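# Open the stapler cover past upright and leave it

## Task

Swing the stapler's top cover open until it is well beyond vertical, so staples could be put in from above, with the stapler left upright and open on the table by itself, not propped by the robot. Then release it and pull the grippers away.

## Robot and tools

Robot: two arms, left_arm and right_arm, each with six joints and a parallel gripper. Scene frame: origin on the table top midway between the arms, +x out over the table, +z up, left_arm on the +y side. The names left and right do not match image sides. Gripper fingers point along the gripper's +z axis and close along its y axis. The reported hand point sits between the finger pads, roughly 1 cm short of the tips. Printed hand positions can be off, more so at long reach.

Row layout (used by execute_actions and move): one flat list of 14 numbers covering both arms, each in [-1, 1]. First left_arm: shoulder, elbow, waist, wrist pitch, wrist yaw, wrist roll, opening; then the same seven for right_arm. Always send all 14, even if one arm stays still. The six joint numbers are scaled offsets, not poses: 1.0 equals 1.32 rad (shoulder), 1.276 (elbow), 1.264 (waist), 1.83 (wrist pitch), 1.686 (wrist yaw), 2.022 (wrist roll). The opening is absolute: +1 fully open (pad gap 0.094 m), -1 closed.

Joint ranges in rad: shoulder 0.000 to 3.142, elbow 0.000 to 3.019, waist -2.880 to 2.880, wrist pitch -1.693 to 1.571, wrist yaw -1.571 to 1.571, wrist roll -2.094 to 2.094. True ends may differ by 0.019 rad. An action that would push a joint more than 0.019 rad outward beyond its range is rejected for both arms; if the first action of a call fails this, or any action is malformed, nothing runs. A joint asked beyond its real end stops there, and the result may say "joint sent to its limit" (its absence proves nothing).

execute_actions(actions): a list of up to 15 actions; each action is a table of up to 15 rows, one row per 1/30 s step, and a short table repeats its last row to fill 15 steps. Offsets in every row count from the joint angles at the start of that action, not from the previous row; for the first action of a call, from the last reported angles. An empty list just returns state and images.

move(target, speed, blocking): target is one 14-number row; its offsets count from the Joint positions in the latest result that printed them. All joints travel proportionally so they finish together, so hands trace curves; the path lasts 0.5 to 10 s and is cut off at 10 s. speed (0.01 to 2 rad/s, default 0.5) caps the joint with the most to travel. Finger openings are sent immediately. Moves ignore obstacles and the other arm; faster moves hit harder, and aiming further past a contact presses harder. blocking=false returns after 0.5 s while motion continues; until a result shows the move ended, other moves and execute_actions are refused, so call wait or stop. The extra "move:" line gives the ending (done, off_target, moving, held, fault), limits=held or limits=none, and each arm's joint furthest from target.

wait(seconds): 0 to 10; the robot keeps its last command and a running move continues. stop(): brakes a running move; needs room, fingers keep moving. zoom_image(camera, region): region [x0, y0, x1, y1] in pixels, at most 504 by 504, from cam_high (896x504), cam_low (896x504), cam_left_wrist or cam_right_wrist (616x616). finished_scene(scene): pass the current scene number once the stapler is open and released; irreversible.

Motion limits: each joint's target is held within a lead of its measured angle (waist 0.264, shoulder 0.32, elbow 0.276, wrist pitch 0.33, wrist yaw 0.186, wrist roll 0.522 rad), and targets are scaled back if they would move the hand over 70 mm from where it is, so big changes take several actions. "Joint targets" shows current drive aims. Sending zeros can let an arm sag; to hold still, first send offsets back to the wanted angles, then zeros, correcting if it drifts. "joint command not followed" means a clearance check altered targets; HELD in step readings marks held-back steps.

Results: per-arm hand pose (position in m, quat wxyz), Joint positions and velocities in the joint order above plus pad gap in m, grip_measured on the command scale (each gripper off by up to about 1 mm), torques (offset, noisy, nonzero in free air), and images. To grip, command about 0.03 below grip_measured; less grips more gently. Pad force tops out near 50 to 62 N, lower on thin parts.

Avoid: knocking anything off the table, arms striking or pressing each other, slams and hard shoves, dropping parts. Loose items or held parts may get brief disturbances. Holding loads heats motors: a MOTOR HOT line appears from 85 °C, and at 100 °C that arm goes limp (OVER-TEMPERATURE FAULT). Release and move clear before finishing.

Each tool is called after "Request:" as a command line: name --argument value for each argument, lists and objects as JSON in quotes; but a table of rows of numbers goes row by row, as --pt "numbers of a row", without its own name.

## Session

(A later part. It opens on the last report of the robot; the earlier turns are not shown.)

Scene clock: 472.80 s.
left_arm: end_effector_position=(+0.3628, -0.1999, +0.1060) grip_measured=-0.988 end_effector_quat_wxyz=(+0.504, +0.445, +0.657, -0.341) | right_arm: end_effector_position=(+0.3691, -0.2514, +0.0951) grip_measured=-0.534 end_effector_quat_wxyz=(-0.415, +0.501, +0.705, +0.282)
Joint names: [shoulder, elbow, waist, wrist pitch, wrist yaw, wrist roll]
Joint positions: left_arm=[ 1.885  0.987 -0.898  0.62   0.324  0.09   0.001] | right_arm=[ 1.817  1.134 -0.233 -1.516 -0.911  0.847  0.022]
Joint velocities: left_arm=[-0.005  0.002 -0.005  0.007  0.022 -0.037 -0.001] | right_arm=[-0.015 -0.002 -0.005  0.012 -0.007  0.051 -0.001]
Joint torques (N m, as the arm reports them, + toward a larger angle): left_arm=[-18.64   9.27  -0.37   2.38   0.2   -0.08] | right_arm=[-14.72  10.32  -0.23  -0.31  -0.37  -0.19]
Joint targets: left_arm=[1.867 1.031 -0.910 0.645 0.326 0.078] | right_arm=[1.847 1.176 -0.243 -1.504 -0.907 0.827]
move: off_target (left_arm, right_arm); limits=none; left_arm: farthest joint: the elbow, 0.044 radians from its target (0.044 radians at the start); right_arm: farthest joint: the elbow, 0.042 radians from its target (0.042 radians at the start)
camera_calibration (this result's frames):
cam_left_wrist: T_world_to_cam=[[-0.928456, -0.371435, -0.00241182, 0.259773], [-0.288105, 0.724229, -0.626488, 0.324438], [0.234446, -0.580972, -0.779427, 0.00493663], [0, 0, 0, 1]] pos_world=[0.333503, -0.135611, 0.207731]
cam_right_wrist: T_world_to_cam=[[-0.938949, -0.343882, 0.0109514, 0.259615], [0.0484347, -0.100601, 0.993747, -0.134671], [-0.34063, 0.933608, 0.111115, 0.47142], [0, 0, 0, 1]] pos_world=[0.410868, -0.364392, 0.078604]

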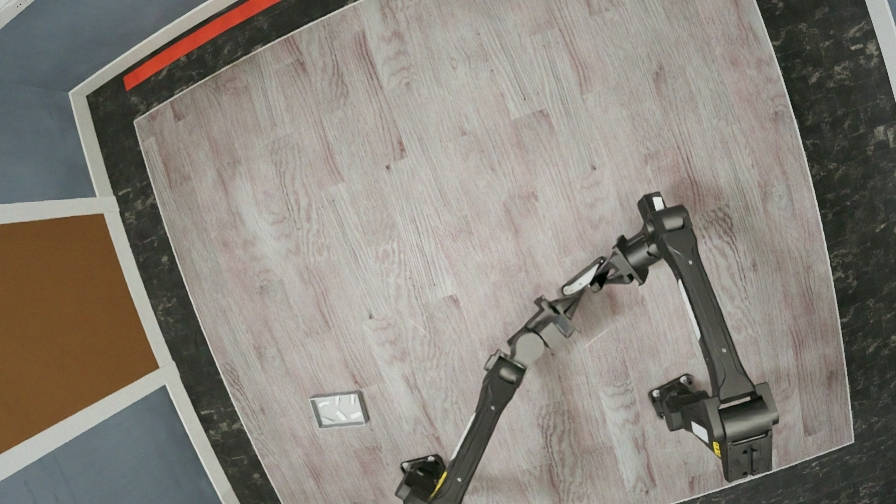

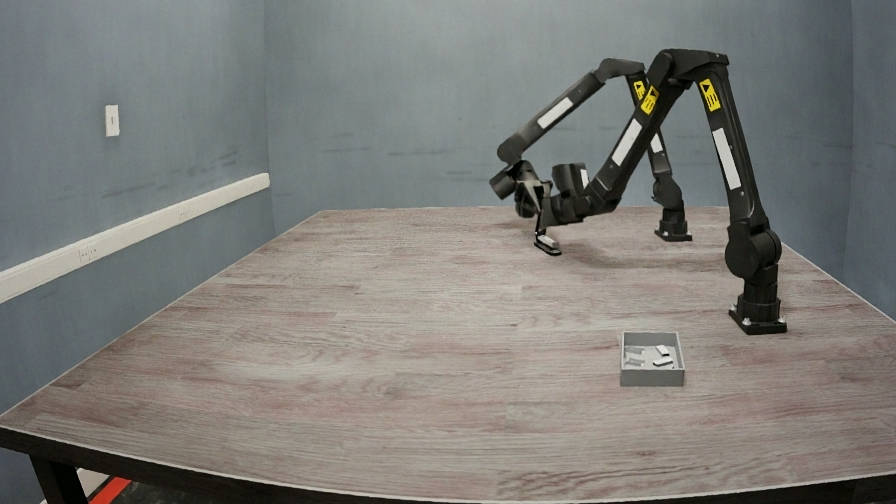

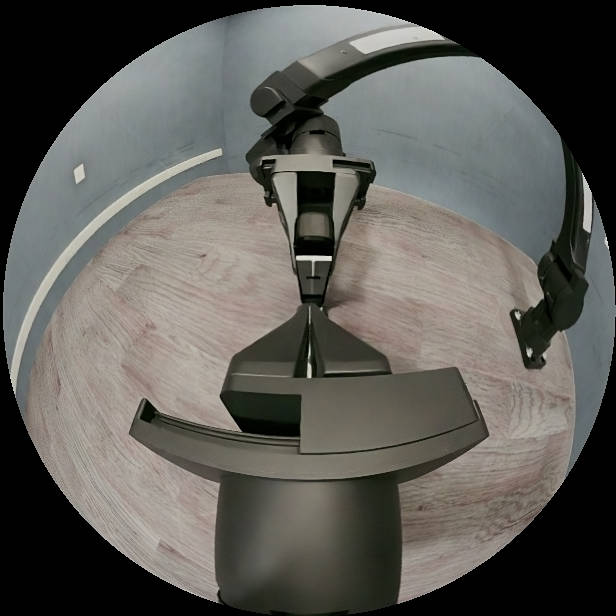

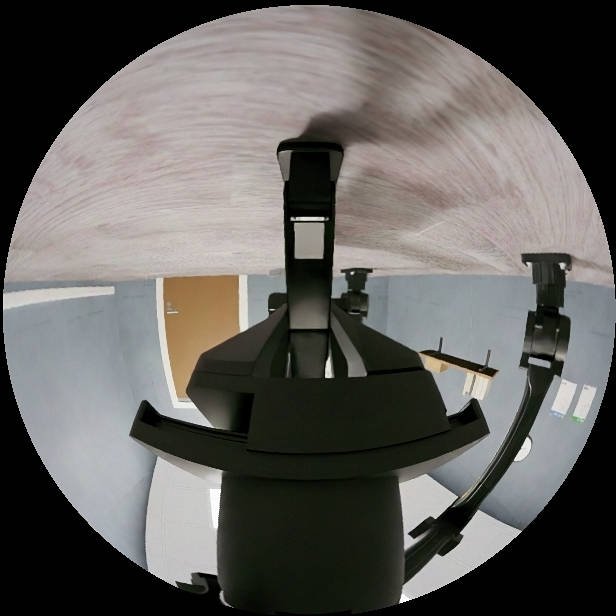

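Request:
zoom_image --camera "cam_left_wrist" --region '[228, 140, 398, 340]'

Request:
zoom_image --camera "cam_low" --region '[480, 150, 620, 270]'

Request:
zoom_image --camera "cam_high" --region '[520, 220, 680, 340]'

Region (228, 140, 398, 340) of cam_left_wrist's 616x616 image, scaled by 2.520, with more detail than that image has; it fills the left 428 columns of this view, and the rest is white.

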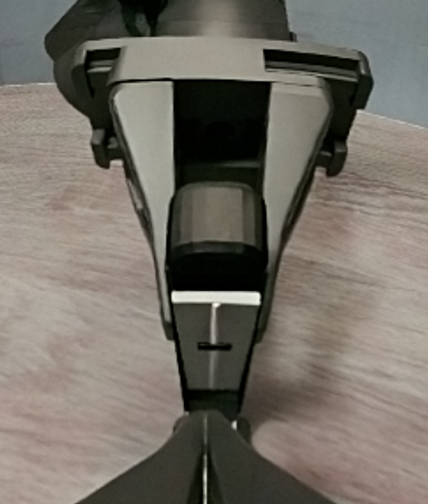

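Region (480, 150, 620, 270) of cam_low's 896x504 image, scaled by 3.600, with more detail than that image has; it fills the top 432 rows of this view, and the rest is white.

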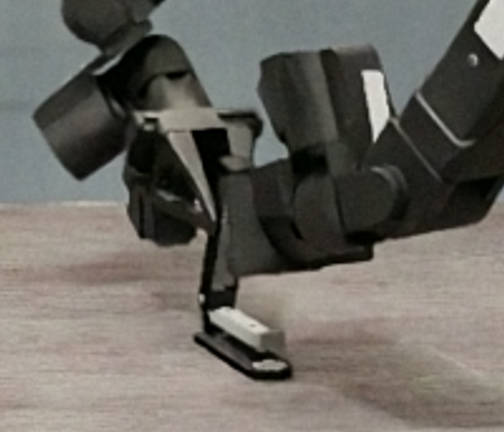

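Region (520, 220, 680, 340) of cam_high's 896x504 image, scaled by 3.150, with more detail than that image has; it fills the top 378 rows of this view, and the rest is white.

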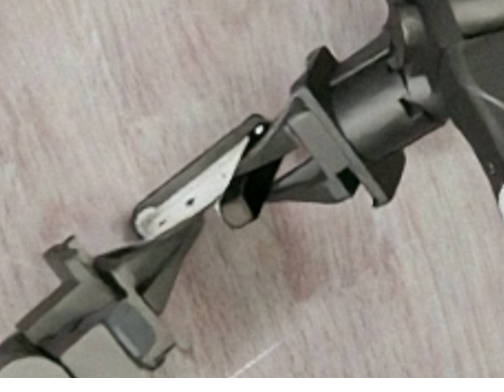

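Request:
move --target '[0.0354,0.0809,-0.0209,-0.018,-0.0088,-0.0066,-1, 0.0227,0.0329,-0.0079,0.0066,0.0024,-0.0099,-0.58]' --speed 0.1

Scene clock: 502.50 s.
left_arm: end_effector_position=(+0.3664, -0.2165, +0.0971) grip_measured=-0.988 end_effector_quat_wxyz=(+0.498, +0.447, +0.661, -0.340) | right_arm: end_effector_position=(+0.3691, -0.2514, +0.0951) grip_measured=-0.534 end_effector_quat_wxyz=(-0.415, +0.501, +0.705, +0.282)
Joint names: [shoulder, elbow, waist, wrist pitch, wrist yaw, wrist roll]
Joint positions: left_arm=[ 1.925  1.035 -0.913  0.599  0.311  0.088  0.001] | right_arm=[ 1.817  1.134 -0.233 -1.516 -0.911  0.847  0.022]
Joint velocities: left_arm=[-0.005  0.007  0.005  0.002  0.007  0.007 -0.001] | right_arm=[-0.005 -0.002 -0.005 -0.007 -0.022  0.066 -0.001]
Joint torques (N m, as the arm reports them, + toward a larger angle): left_arm=[-16.95  10.13  -0.23   1.26  -0.02  -0.04] | right_arm=[-14.71  10.33  -0.19  -0.29  -0.36  -0.18]
Joint targets: left_arm=[1.931 1.090 -0.924 0.587 0.309 0.077] | right_arm=[1.847 1.176 -0.243 -1.504 -0.907 0.827]
move: off_target (left_arm, right_arm); limits=none; left_arm: farthest joint: the elbow, 0.055 radians from its target (0.103 radians at the start); right_arm: farthest joint: the elbow, 0.042 radians from its target (0.042 radians at the start)
camera_calibration (this result's frames):
cam_left_wrist: T_world_to_cam=[[-0.92931, -0.3693, 0.000280321, 0.257479], [-0.291081, 0.732013, -0.615978, 0.333684], [0.227275, -0.572516, -0.787764, -0.00715647], [0, 0, 0, 1]] pos_world=[0.338033, -0.153271, 0.199832]
cam_right_wrist: T_world_to_cam=[[-0.938949, -0.343882, 0.0109514, 0.259615], [0.0484347, -0.100601, 0.993747, -0.134671], [-0.34063, 0.933608, 0.111115, 0.47142], [0, 0, 0, 1]] pos_world=[0.410868, -0.364392, 0.078604]

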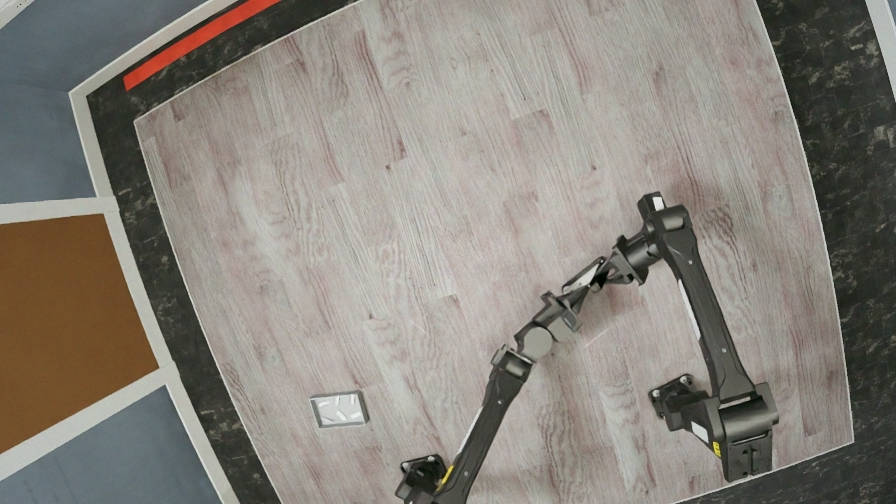

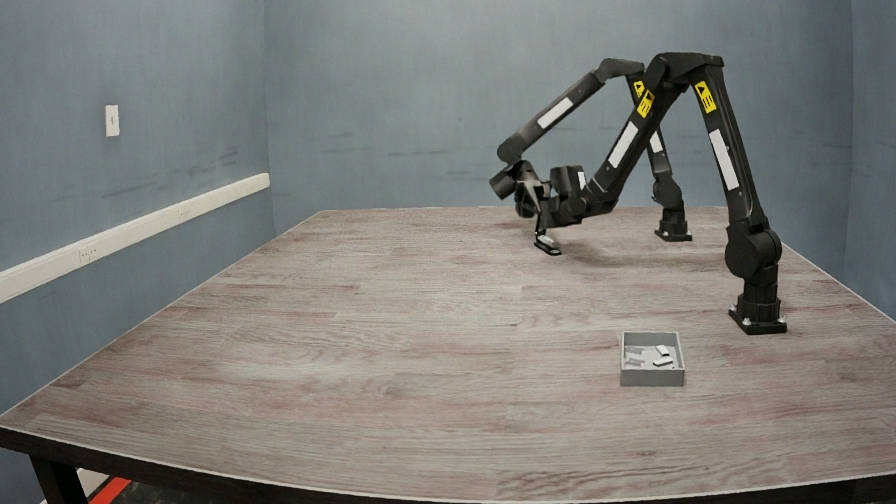

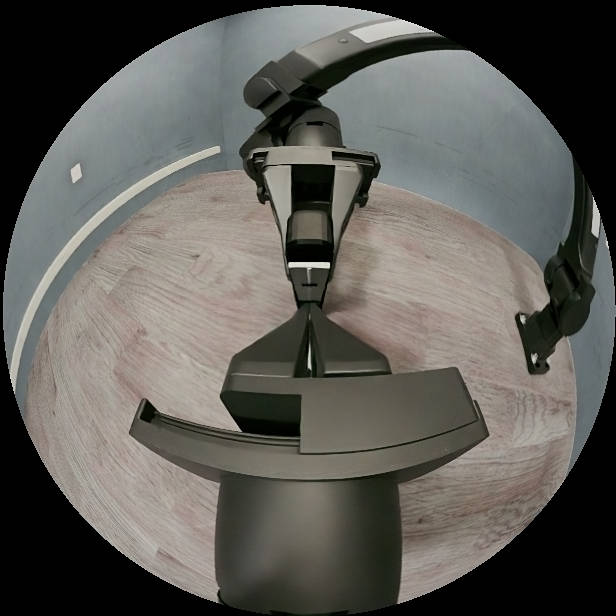

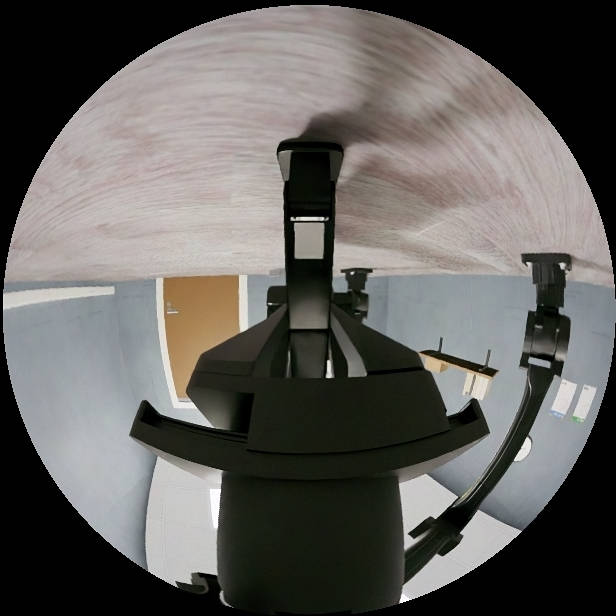

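Request:
zoom_image --camera "cam_left_wrist" --region '[228, 140, 398, 340]'

Region (228, 140, 398, 340) of cam_left_wrist's 616x616 image, scaled by 2.520, with more detail than that image has; it fills the left 428 columns of this view, and the rest is white.

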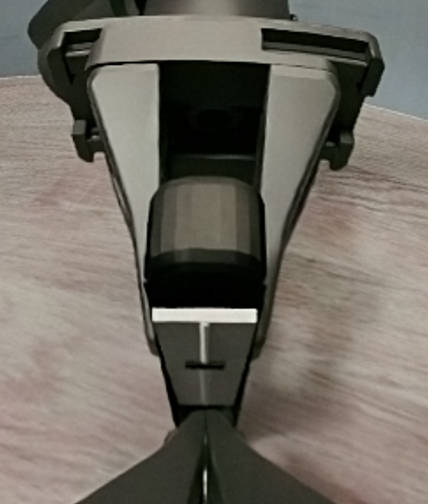

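Request:
move --target '[0.0220,0.0855,-0.0188,-0.0138,-0.0075,-0.0079,-1, 0.0227,0.0329,-0.0079,0.0066,0.0024,-0.0099,-0.58]' --speed 0.08

Request:
zoom_image --camera "cam_left_wrist" --region '[228, 140, 398, 340]'

Scene clock: 523.13 s.
left_arm: end_effector_position=(+0.3719, -0.2305, +0.0959) grip_measured=-0.988 end_effector_quat_wxyz=(+0.498, +0.446, +0.661, -0.339) | right_arm: end_effector_position=(+0.3691, -0.2516, +0.0950) grip_measured=-0.534 end_effector_quat_wxyz=(-0.415, +0.501, +0.705, +0.282)
Joint names: [shoulder, elbow, waist, wrist pitch, wrist yaw, wrist roll]
Joint positions: left_arm=[ 1.953  1.08  -0.922  0.583  0.3    0.084  0.001] | right_arm=[ 1.817  1.134 -0.234 -1.516 -0.91   0.847  0.022]
Joint velocities: left_arm=[-0.005 -0.007  0.015 -0.002 -0.022  0.066  0.   ] | right_arm=[-0.005  0.017 -0.005  0.002 -0.037 -0.037 -0.001]
Joint torques (N m, as the arm reports them, + toward a larger angle): left_arm=[-17.87  11.02  -0.69   1.3   -0.01  -0.03] | right_arm=[-14.72  10.3   -0.14  -0.3   -0.37  -0.18]
Joint targets: left_arm=[1.954 1.145 -0.936 0.574 0.298 0.072] | right_arm=[1.847 1.176 -0.243 -1.504 -0.907 0.828]
move: off_target (left_arm, right_arm); limits=none; left_arm: farthest joint: the elbow, 0.064 radians from its target (0.109 radians at the start); right_arm: farthest joint: the elbow, 0.042 radians from its target (0.042 radians at the start)
camera_calibration (this result's frames):
cam_left_wrist: T_world_to_cam=[[-0.928453, -0.371447, 0.00132328, 0.25646], [-0.293347, 0.731044, -0.616054, 0.345381], [0.227864, -0.572365, -0.787703, -0.0175469], [0, 0, 0, 1]] pos_world=[0.343426, -0.167271, 0.198612]
cam_right_wrist: T_world_to_cam=[[-0.939003, -0.343731, 0.011078, 0.259606], [0.0484409, -0.100303, 0.993777, -0.134578], [-0.340481, 0.933696, 0.110835, 0.471591], [0, 0, 0, 1]] pos_world=[0.410858, -0.364587, 0.078596]

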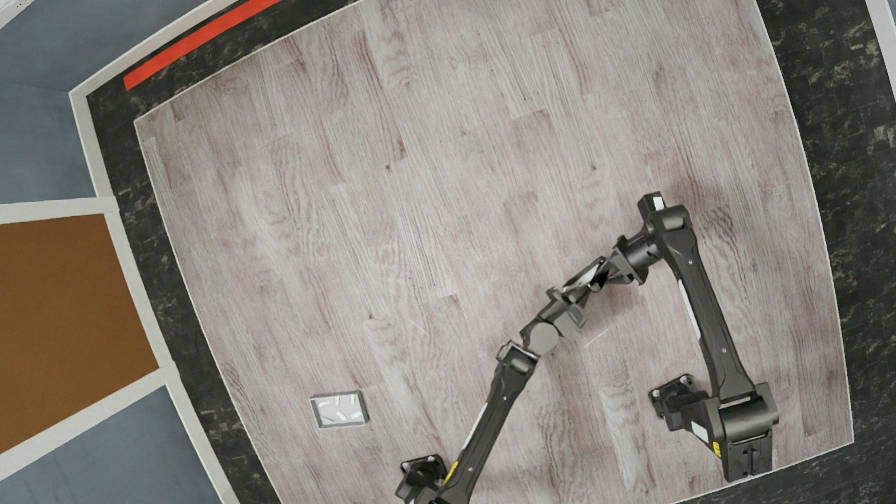

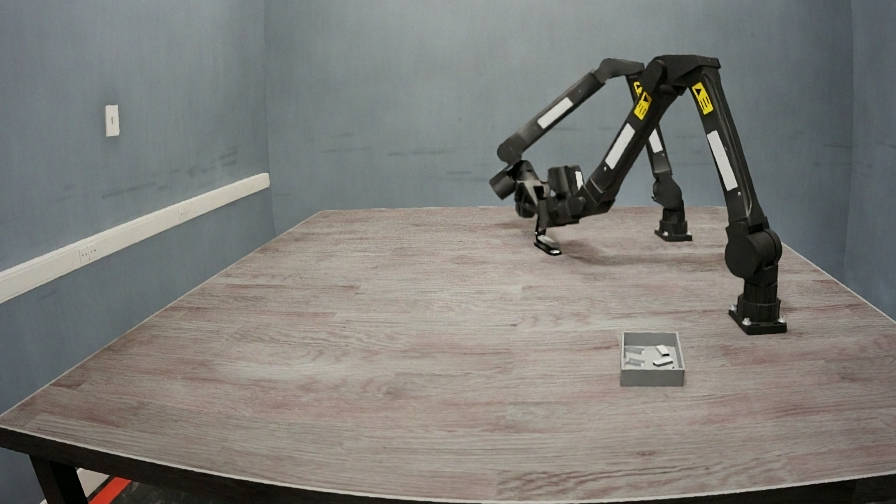

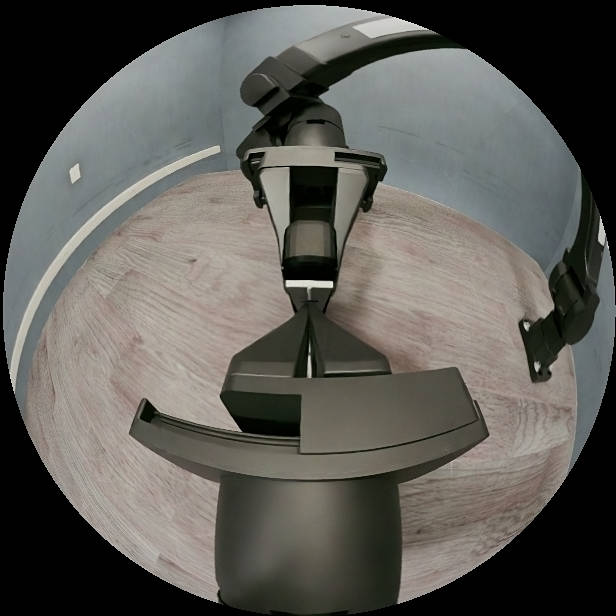

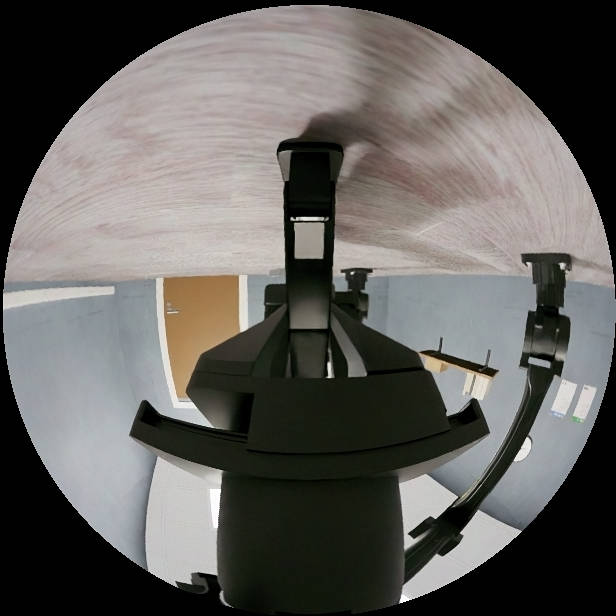

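Region (228, 140, 398, 340) of cam_left_wrist's 616x616 image, scaled by 2.520, with more detail than that image has; it fills the left 428 columns of this view, and the rest is white.

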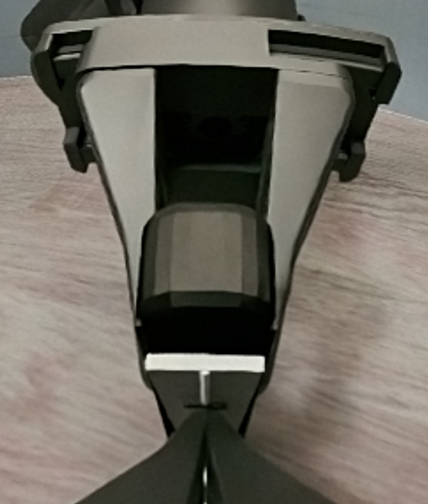

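Request:
move --target '[0.0008,0.0431,-0.0079,-0.0049,-0.0012,-0.0059,-1, -0.0174,0.1079,-0.0889,-0.0077,0.1108,-0.0091,0.0]' --speed 0.15

Scene clock: 544.27 s.
left_arm: end_effector_position=(+0.3719, -0.2305, +0.0959) grip_measured=-0.988 end_effector_quat_wxyz=(+0.498, +0.446, +0.661, -0.340) | right_arm: end_effector_position=(+0.4000, -0.3184, +0.0986) grip_measured=-0.001 end_effector_quat_wxyz=(-0.342, +0.520, +0.743, +0.246)
Joint names: [shoulder, elbow, waist, wrist pitch, wrist yaw, wrist roll]
Joint positions: left_arm=[ 1.953  1.08  -0.922  0.583  0.3    0.083  0.001] | right_arm=[ 1.812  1.234 -0.341 -1.52  -0.727  0.838  0.047]
Joint velocities: left_arm=[-0.005  0.002 -0.024 -0.012 -0.066  0.037  0.001] | right_arm=[-0.005  0.002 -0.005 -0.007 -0.066 -0.022  0.   ]
Joint torques (N m, as the arm reports them, + toward a larger angle): left_arm=[-18.    10.23  -0.14   1.29  -0.04  -0.04] | right_arm=[-19.06  10.54   0.37  -1.04  -0.31  -0.06]
Joint targets: left_arm=[1.954 1.135 -0.932 0.574 0.298 0.072] | right_arm=[1.794 1.271 -0.347 -1.530 -0.724 0.829]
move: off_target (left_arm, right_arm); limits=none; left_arm: farthest joint: the elbow, 0.055 radians from its target (0.055 radians at the start); right_arm: farthest joint: the elbow, 0.037 radians from its target (0.138 radians at the start)
camera_calibration (this result's frames):
cam_left_wrist: T_world_to_cam=[[-0.928414, -0.371544, 0.00169031, 0.256388], [-0.293634, 0.73093, -0.616053, 0.345461], [0.227655, -0.572449, -0.787703, -0.0174884], [0, 0, 0, 1]] pos_world=[0.343455, -0.16726, 0.198614]
cam_right_wrist: T_world_to_cam=[[-0.939101, -0.343247, -0.0164495, 0.268527], [-0.0399786, 0.0615848, 0.997301, -0.0597596], [-0.341307, 0.937224, -0.0715569, 0.563502], [0, 0, 0, 1]] pos_world=[0.442113, -0.432277, 0.104338]

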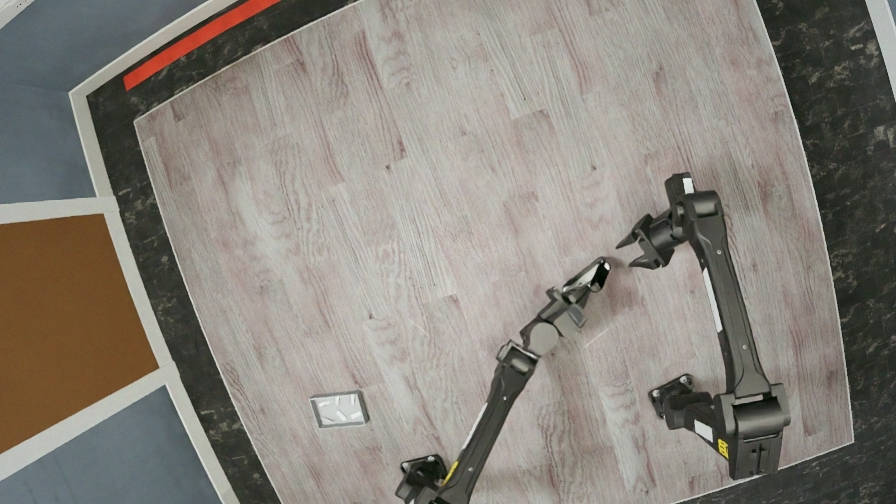

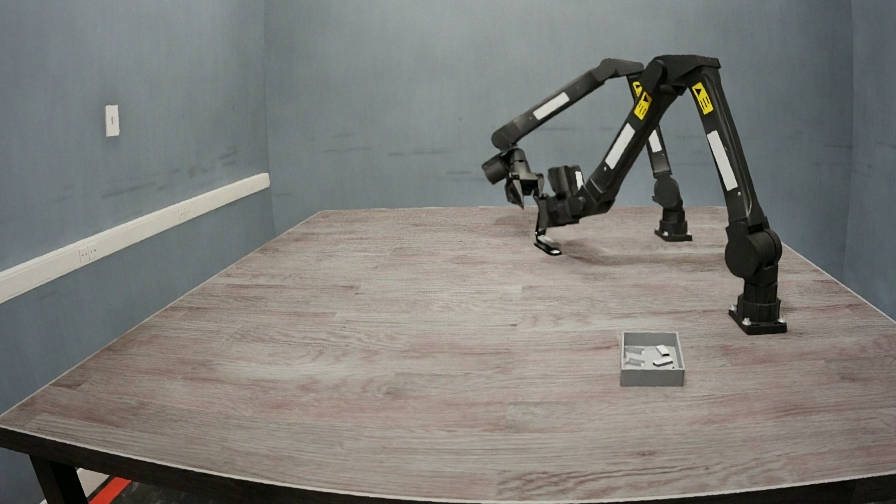

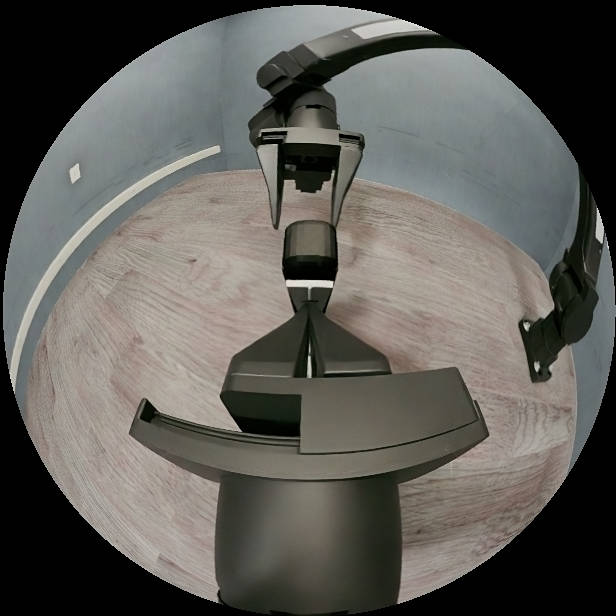

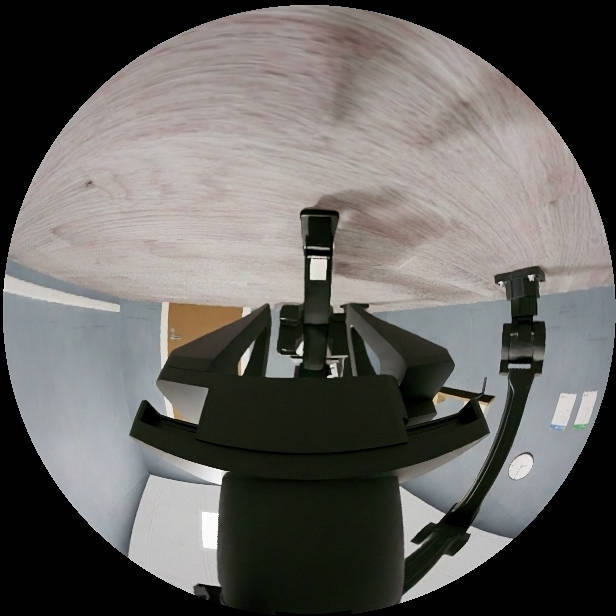

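Request:
move --target '[0.0370,0.1031,-0.0214,-0.0115,-0.0075,-0.0069,-1, -0.0136,-0.0157,-0.0047,-0.0055,0.0018,-0.0045,-0.8]' --speed 0.1

Scene clock: 559.77 s.
left_arm: end_effector_position=(+0.3797, -0.2532, +0.0959) grip_measured=-0.988 end_effector_quat_wxyz=(+0.503, +0.446, +0.656, -0.342) | right_arm: end_effector_position=(+0.3952, -0.3175, +0.0959) grip_measured=-0.799 end_effector_quat_wxyz=(-0.347, +0.521, +0.741, +0.244)
Joint names: [shoulder, elbow, waist, wrist pitch, wrist yaw, wrist roll]
Joint positions: left_arm=[ 1.998  1.15  -0.936  0.573  0.289  0.081  0.001] | right_arm=[ 1.812  1.222 -0.341 -1.52  -0.727  0.838  0.009]
Joint velocities: left_arm=[ 0.015  0.012 -0.005  0.012 -0.022 -0.007 -0.001] | right_arm=[-0.005  0.007 -0.015 -0.007 -0.007  0.007  0.   ]
Joint torques (N m, as the arm reports them, + toward a larger angle): left_arm=[-18.44  10.79  -0.5    1.26  -0.03  -0.03] | right_arm=[-19.74   6.73   0.18  -1.02  -0.34  -0.06]
Joint targets: left_arm=[2.002 1.211 -0.949 0.562 0.287 0.069] | right_arm=[1.794 1.214 -0.347 -1.530 -0.724 0.829]
move: off_target (left_arm); limits=none; left_arm: farthest joint: the elbow, 0.061 radians from its target (0.131 radians at the start); right_arm: farthest joint: the shoulder, 0.018 radians from its target (0.018 radians at the start)
camera_calibration (this result's frames):
cam_left_wrist: T_world_to_cam=[[-0.929471, -0.368879, -0.00350881, 0.256864], [-0.285486, 0.725304, -0.626443, 0.360841], [0.233627, -0.581259, -0.779459, -0.0375513], [0, 0, 0, 1]] pos_world=[0.350536, -0.188795, 0.197678]
cam_right_wrist: T_world_to_cam=[[-0.939238, -0.343222, -0.00558274, 0.263322], [-0.0276202, 0.0593526, 0.997855, -0.0629427], [-0.342155, 0.937377, -0.0652261, 0.560651], [0, 0, 0, 1]] pos_world=[0.437412, -0.431428, 0.100847]

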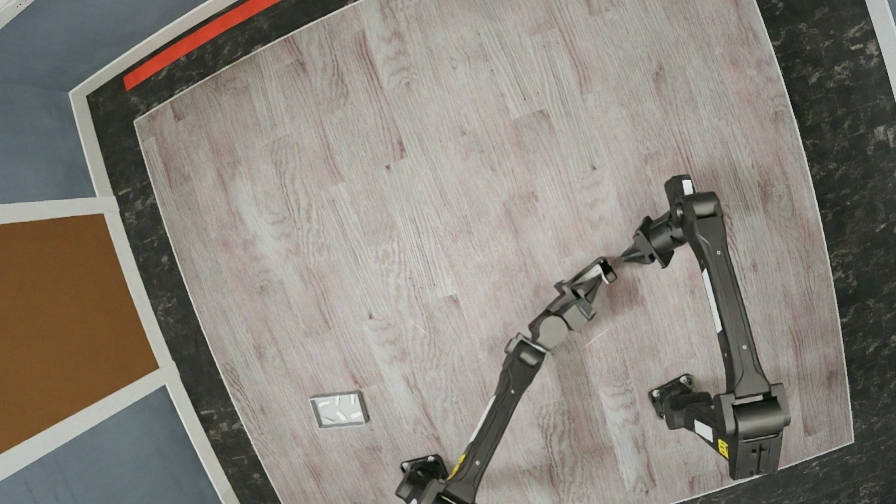

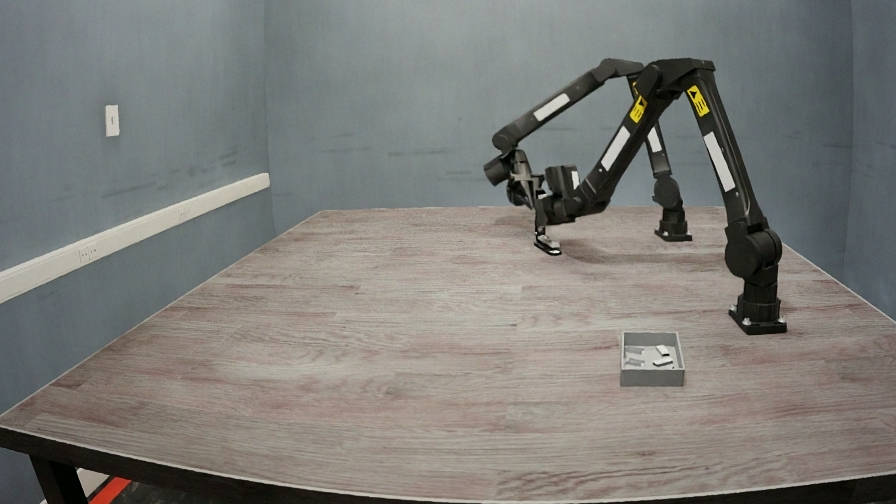

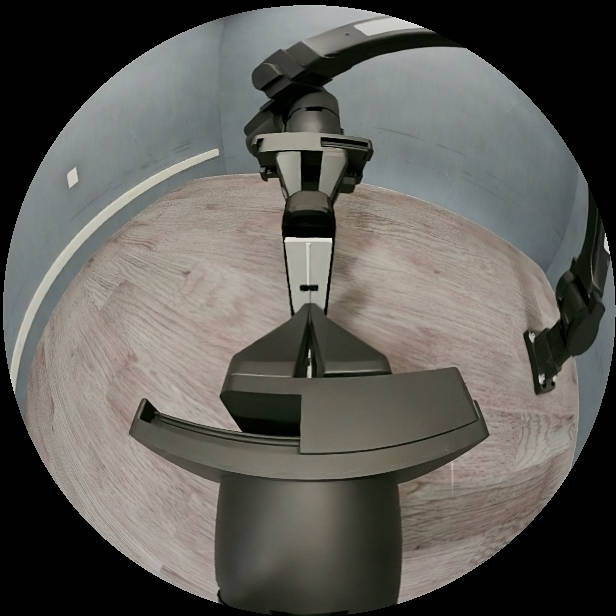

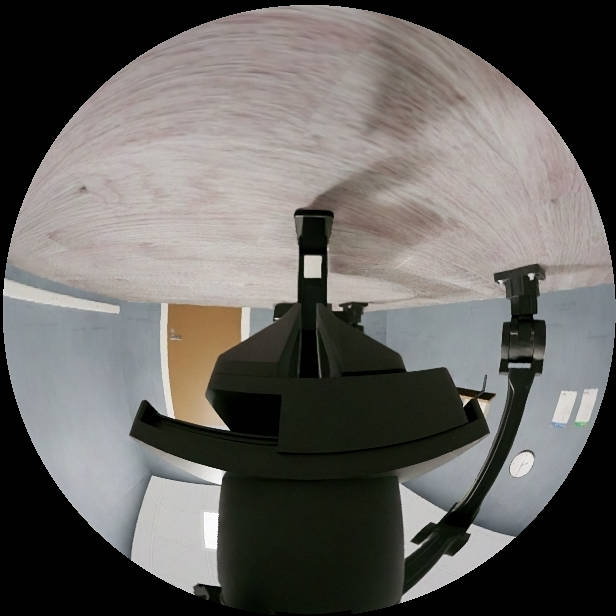

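Request:
move --target '[0.0224,0.0882,-0.0172,-0.0179,-0.0053,-0.0076,-1, -0.0136,0.0094,-0.0047,-0.0055,0.0018,-0.0045,-0.8]' --speed 0.08

Scene clock: 568.57 s.
left_arm: end_effector_position=(+0.3852, -0.2693, +0.0999) grip_measured=-0.988 end_effector_quat_wxyz=(+0.506, +0.445, +0.654, -0.344) | right_arm: end_effector_position=(+0.3952, -0.3175, +0.0959) grip_measured=-0.799 end_effector_quat_wxyz=(-0.347, +0.521, +0.741, +0.244)
Joint names: [shoulder, elbow, waist, wrist pitch, wrist yaw, wrist roll]
Joint positions: left_arm=[ 2.021  1.203 -0.946  0.552  0.282  0.077  0.001] | right_arm=[ 1.812  1.222 -0.341 -1.52  -0.727  0.838  0.009]
Joint velocities: left_arm=[-0.005  0.002 -0.005  0.007  0.066 -0.037 -0.001] | right_arm=[ 0.005 -0.017 -0.005 -0.012 -0.022 -0.007  0.   ]
Joint torques (N m, as the arm reports them, + toward a larger angle): left_arm=[-18.92  10.94  -0.49   1.21  -0.03  -0.03] | right_arm=[-19.67   8.36   0.16  -1.04  -0.33  -0.07]
Joint targets: left_arm=[2.027 1.263 -0.958 0.540 0.280 0.065] | right_arm=[1.794 1.234 -0.347 -1.530 -0.724 0.829]
move: off_target (left_arm); limits=none; left_arm: farthest joint: the elbow, 0.060 radians from its target (0.112 radians at the start); right_arm: farthest joint: the shoulder, 0.018 radians from its target (0.018 radians at the start)
camera_calibration (this result's frames):
cam_left_wrist: T_world_to_cam=[[-0.930139, -0.367188, -0.00365186, 0.256666], [-0.282332, 0.721476, -0.632267, 0.374969], [0.234796, -0.587065, -0.774742, -0.0475509], [0, 0, 0, 1]] pos_world=[0.355765, -0.204202, 0.201178]
cam_right_wrist: T_world_to_cam=[[-0.939152, -0.343451, -0.00587558, 0.263243], [-0.0279097, 0.059247, 0.997853, -0.0628616], [-0.342366, 0.9373, -0.0652276, 0.56071], [0, 0, 0, 1]] pos_world=[0.437439, -0.431418, 0.100847]

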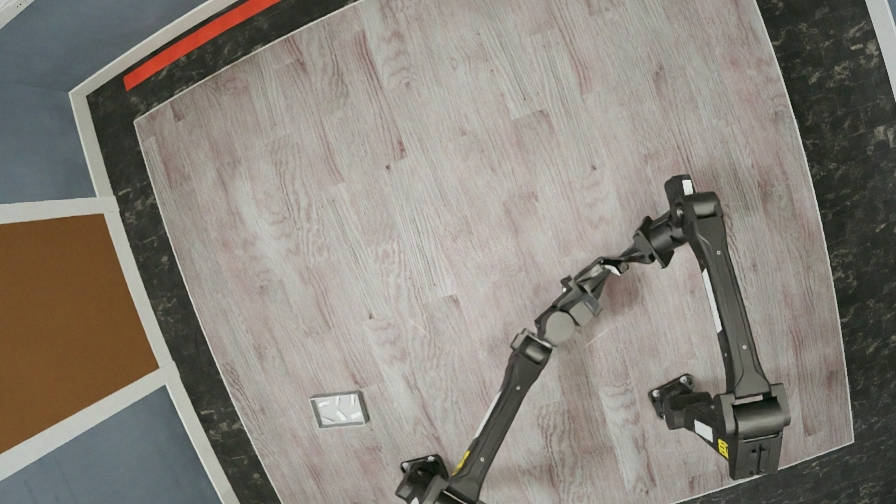

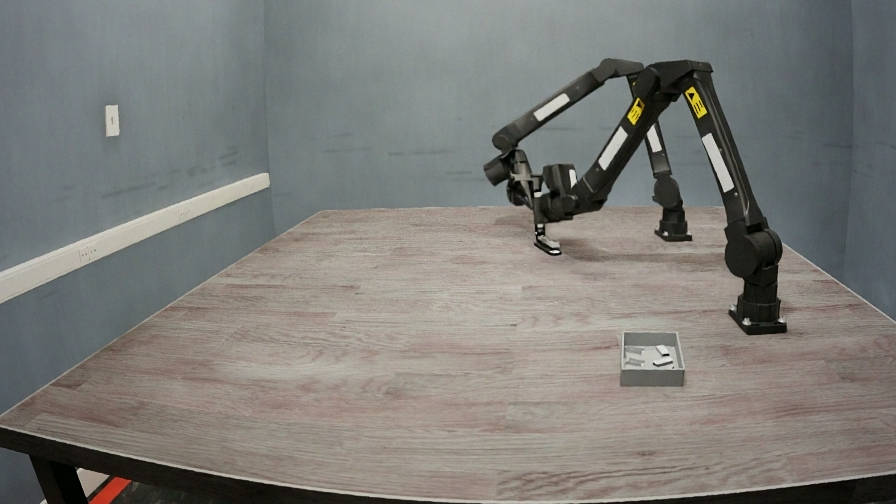

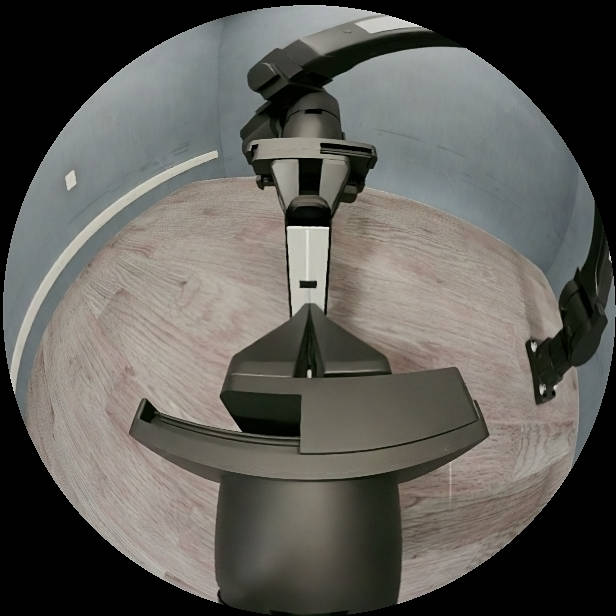

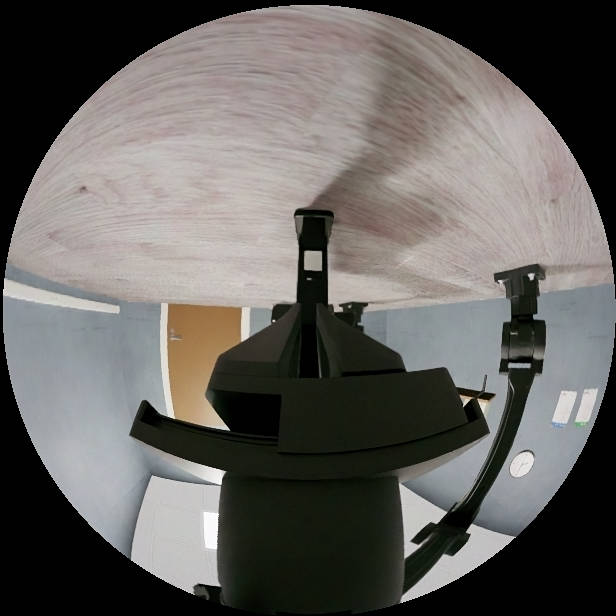

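Request:
zoom_image --camera "cam_high" --region '[540, 200, 700, 320]'

Request:
zoom_image --camera "cam_low" --region '[480, 150, 620, 270]'

Region (540, 200, 700, 320) of cam_high's 896x504 image, scaled by 3.150, with more detail than that image has; it fills the top 378 rows of this view, and the rest is white.

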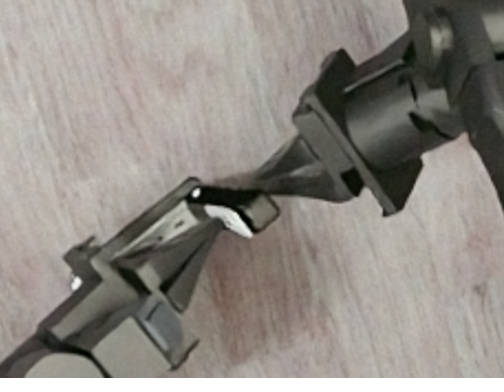

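Region (480, 150, 620, 270) of cam_low's 896x504 image, scaled by 3.600, with more detail than that image has; it fills the top 432 rows of this view, and the rest is white.

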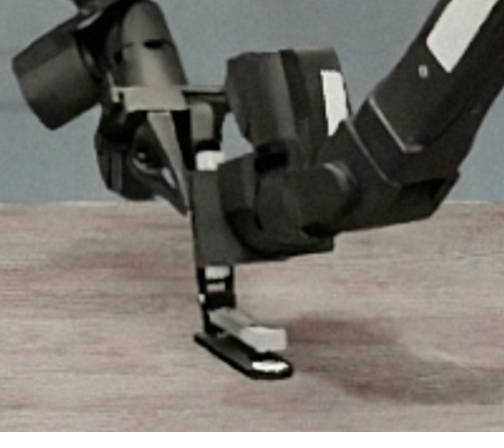

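Request:
move --target '[0.0045,0.0392,-0.0063,-0.006,-0.0012,-0.0059,-1, 0.0564,0.0567,-0.0440,-0.0183,0.0196,-0.0339,-0.8]' --speed 0.06

Scene clock: 581.53 s.
left_arm: end_effector_position=(+0.3852, -0.2693, +0.0999) grip_measured=-0.988 end_effector_quat_wxyz=(+0.506, +0.445, +0.654, -0.344) | right_arm: end_effector_position=(+0.4017, -0.3420, +0.0878) grip_measured=-0.799 end_effector_quat_wxyz=(-0.343, +0.518, +0.744, +0.244)
Joint names: [shoulder, elbow, waist, wrist pitch, wrist yaw, wrist roll]
Joint positions: left_arm=[ 2.021  1.203 -0.946  0.552  0.282  0.076  0.001] | right_arm=[ 1.852  1.256 -0.388 -1.544 -0.697  0.778  0.009]
Joint velocities: left_arm=[ 0.005  0.002 -0.024 -0.017  0.037 -0.022 -0.001] | right_arm=[ 0.015 -0.007 -0.005 -0.007 -0.051 -0.037  0.001]
Joint torques (N m, as the arm reports them, + toward a larger angle): left_arm=[-19.27  10.26  -0.22   1.27  -0.02  -0.02] | right_arm=[-15.67  10.54  -0.02  -1.08  -0.29  -0.07]
Joint targets: left_arm=[2.027 1.253 -0.954 0.541 0.280 0.065] | right_arm=[1.887 1.294 -0.396 -1.554 -0.694 0.769]
move: off_target (left_arm, right_arm); limits=none; left_arm: farthest joint: the elbow, 0.050 radians from its target (0.050 radians at the start); right_arm: farthest joint: the elbow, 0.038 radians from its target (0.072 radians at the start)
camera_calibration (this result's frames):
cam_left_wrist: T_world_to_cam=[[-0.930105, -0.367278, -0.00328275, 0.256591], [-0.282619, 0.721363, -0.632268, 0.375049], [0.234586, -0.587148, -0.774743, -0.0474923], [0, 0, 0, 1]] pos_world=[0.355794, -0.204191, 0.20118]
cam_right_wrist: T_world_to_cam=[[-0.936981, -0.349133, -0.0131617, 0.258695], [-0.0373701, 0.0626937, 0.997333, -0.0481361], [-0.347377, 0.934974, -0.07179, 0.587147], [0, 0, 0, 1]] pos_world=[0.444555, -0.45563, 0.0935638]

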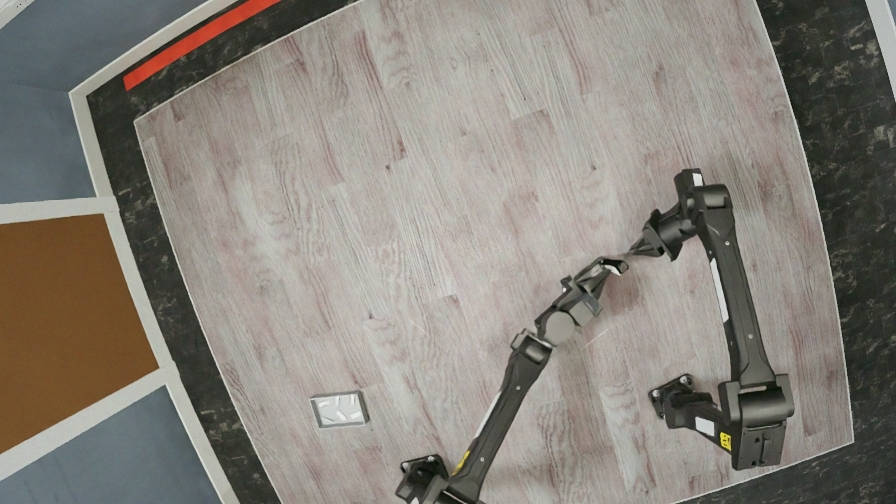

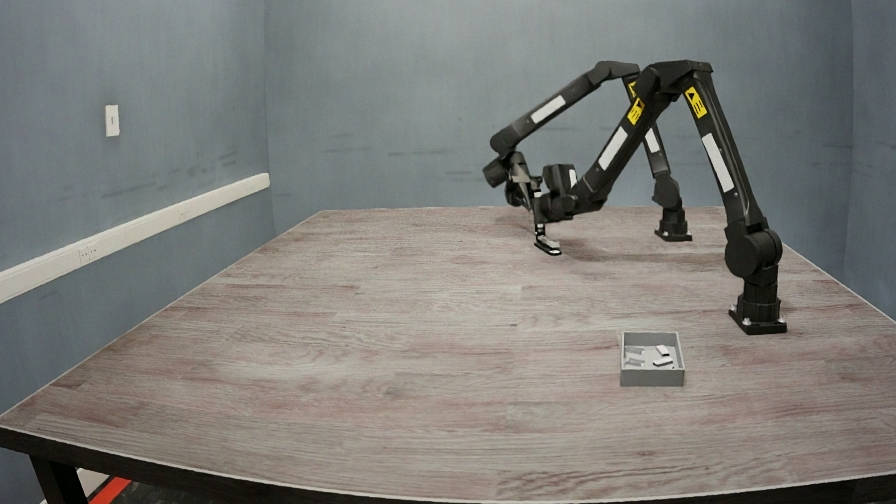

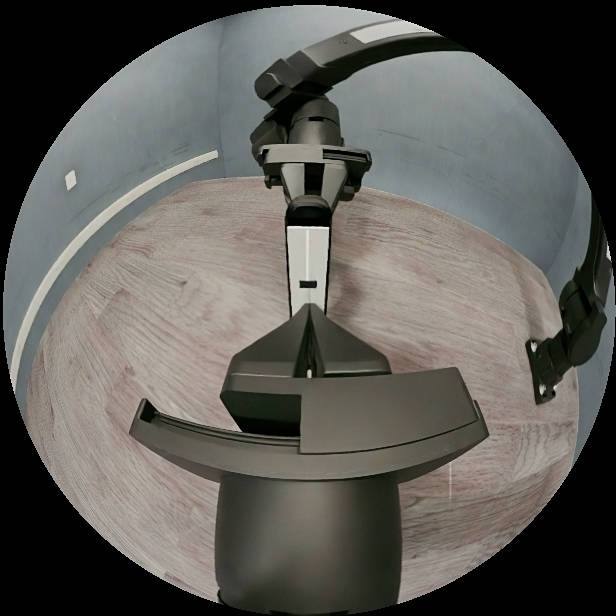

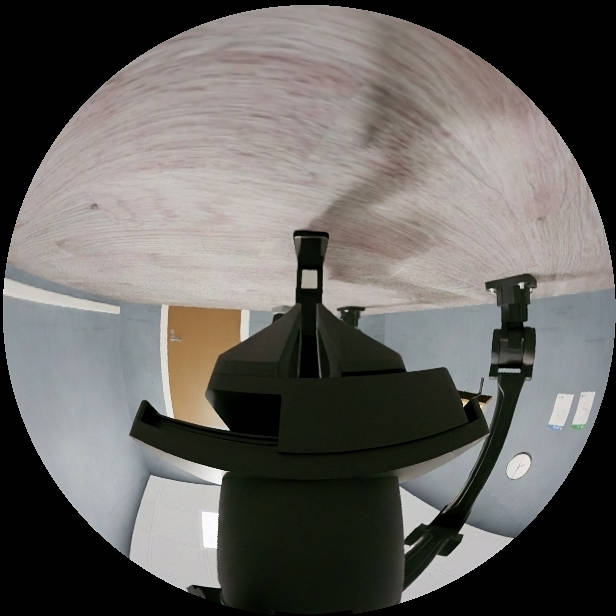

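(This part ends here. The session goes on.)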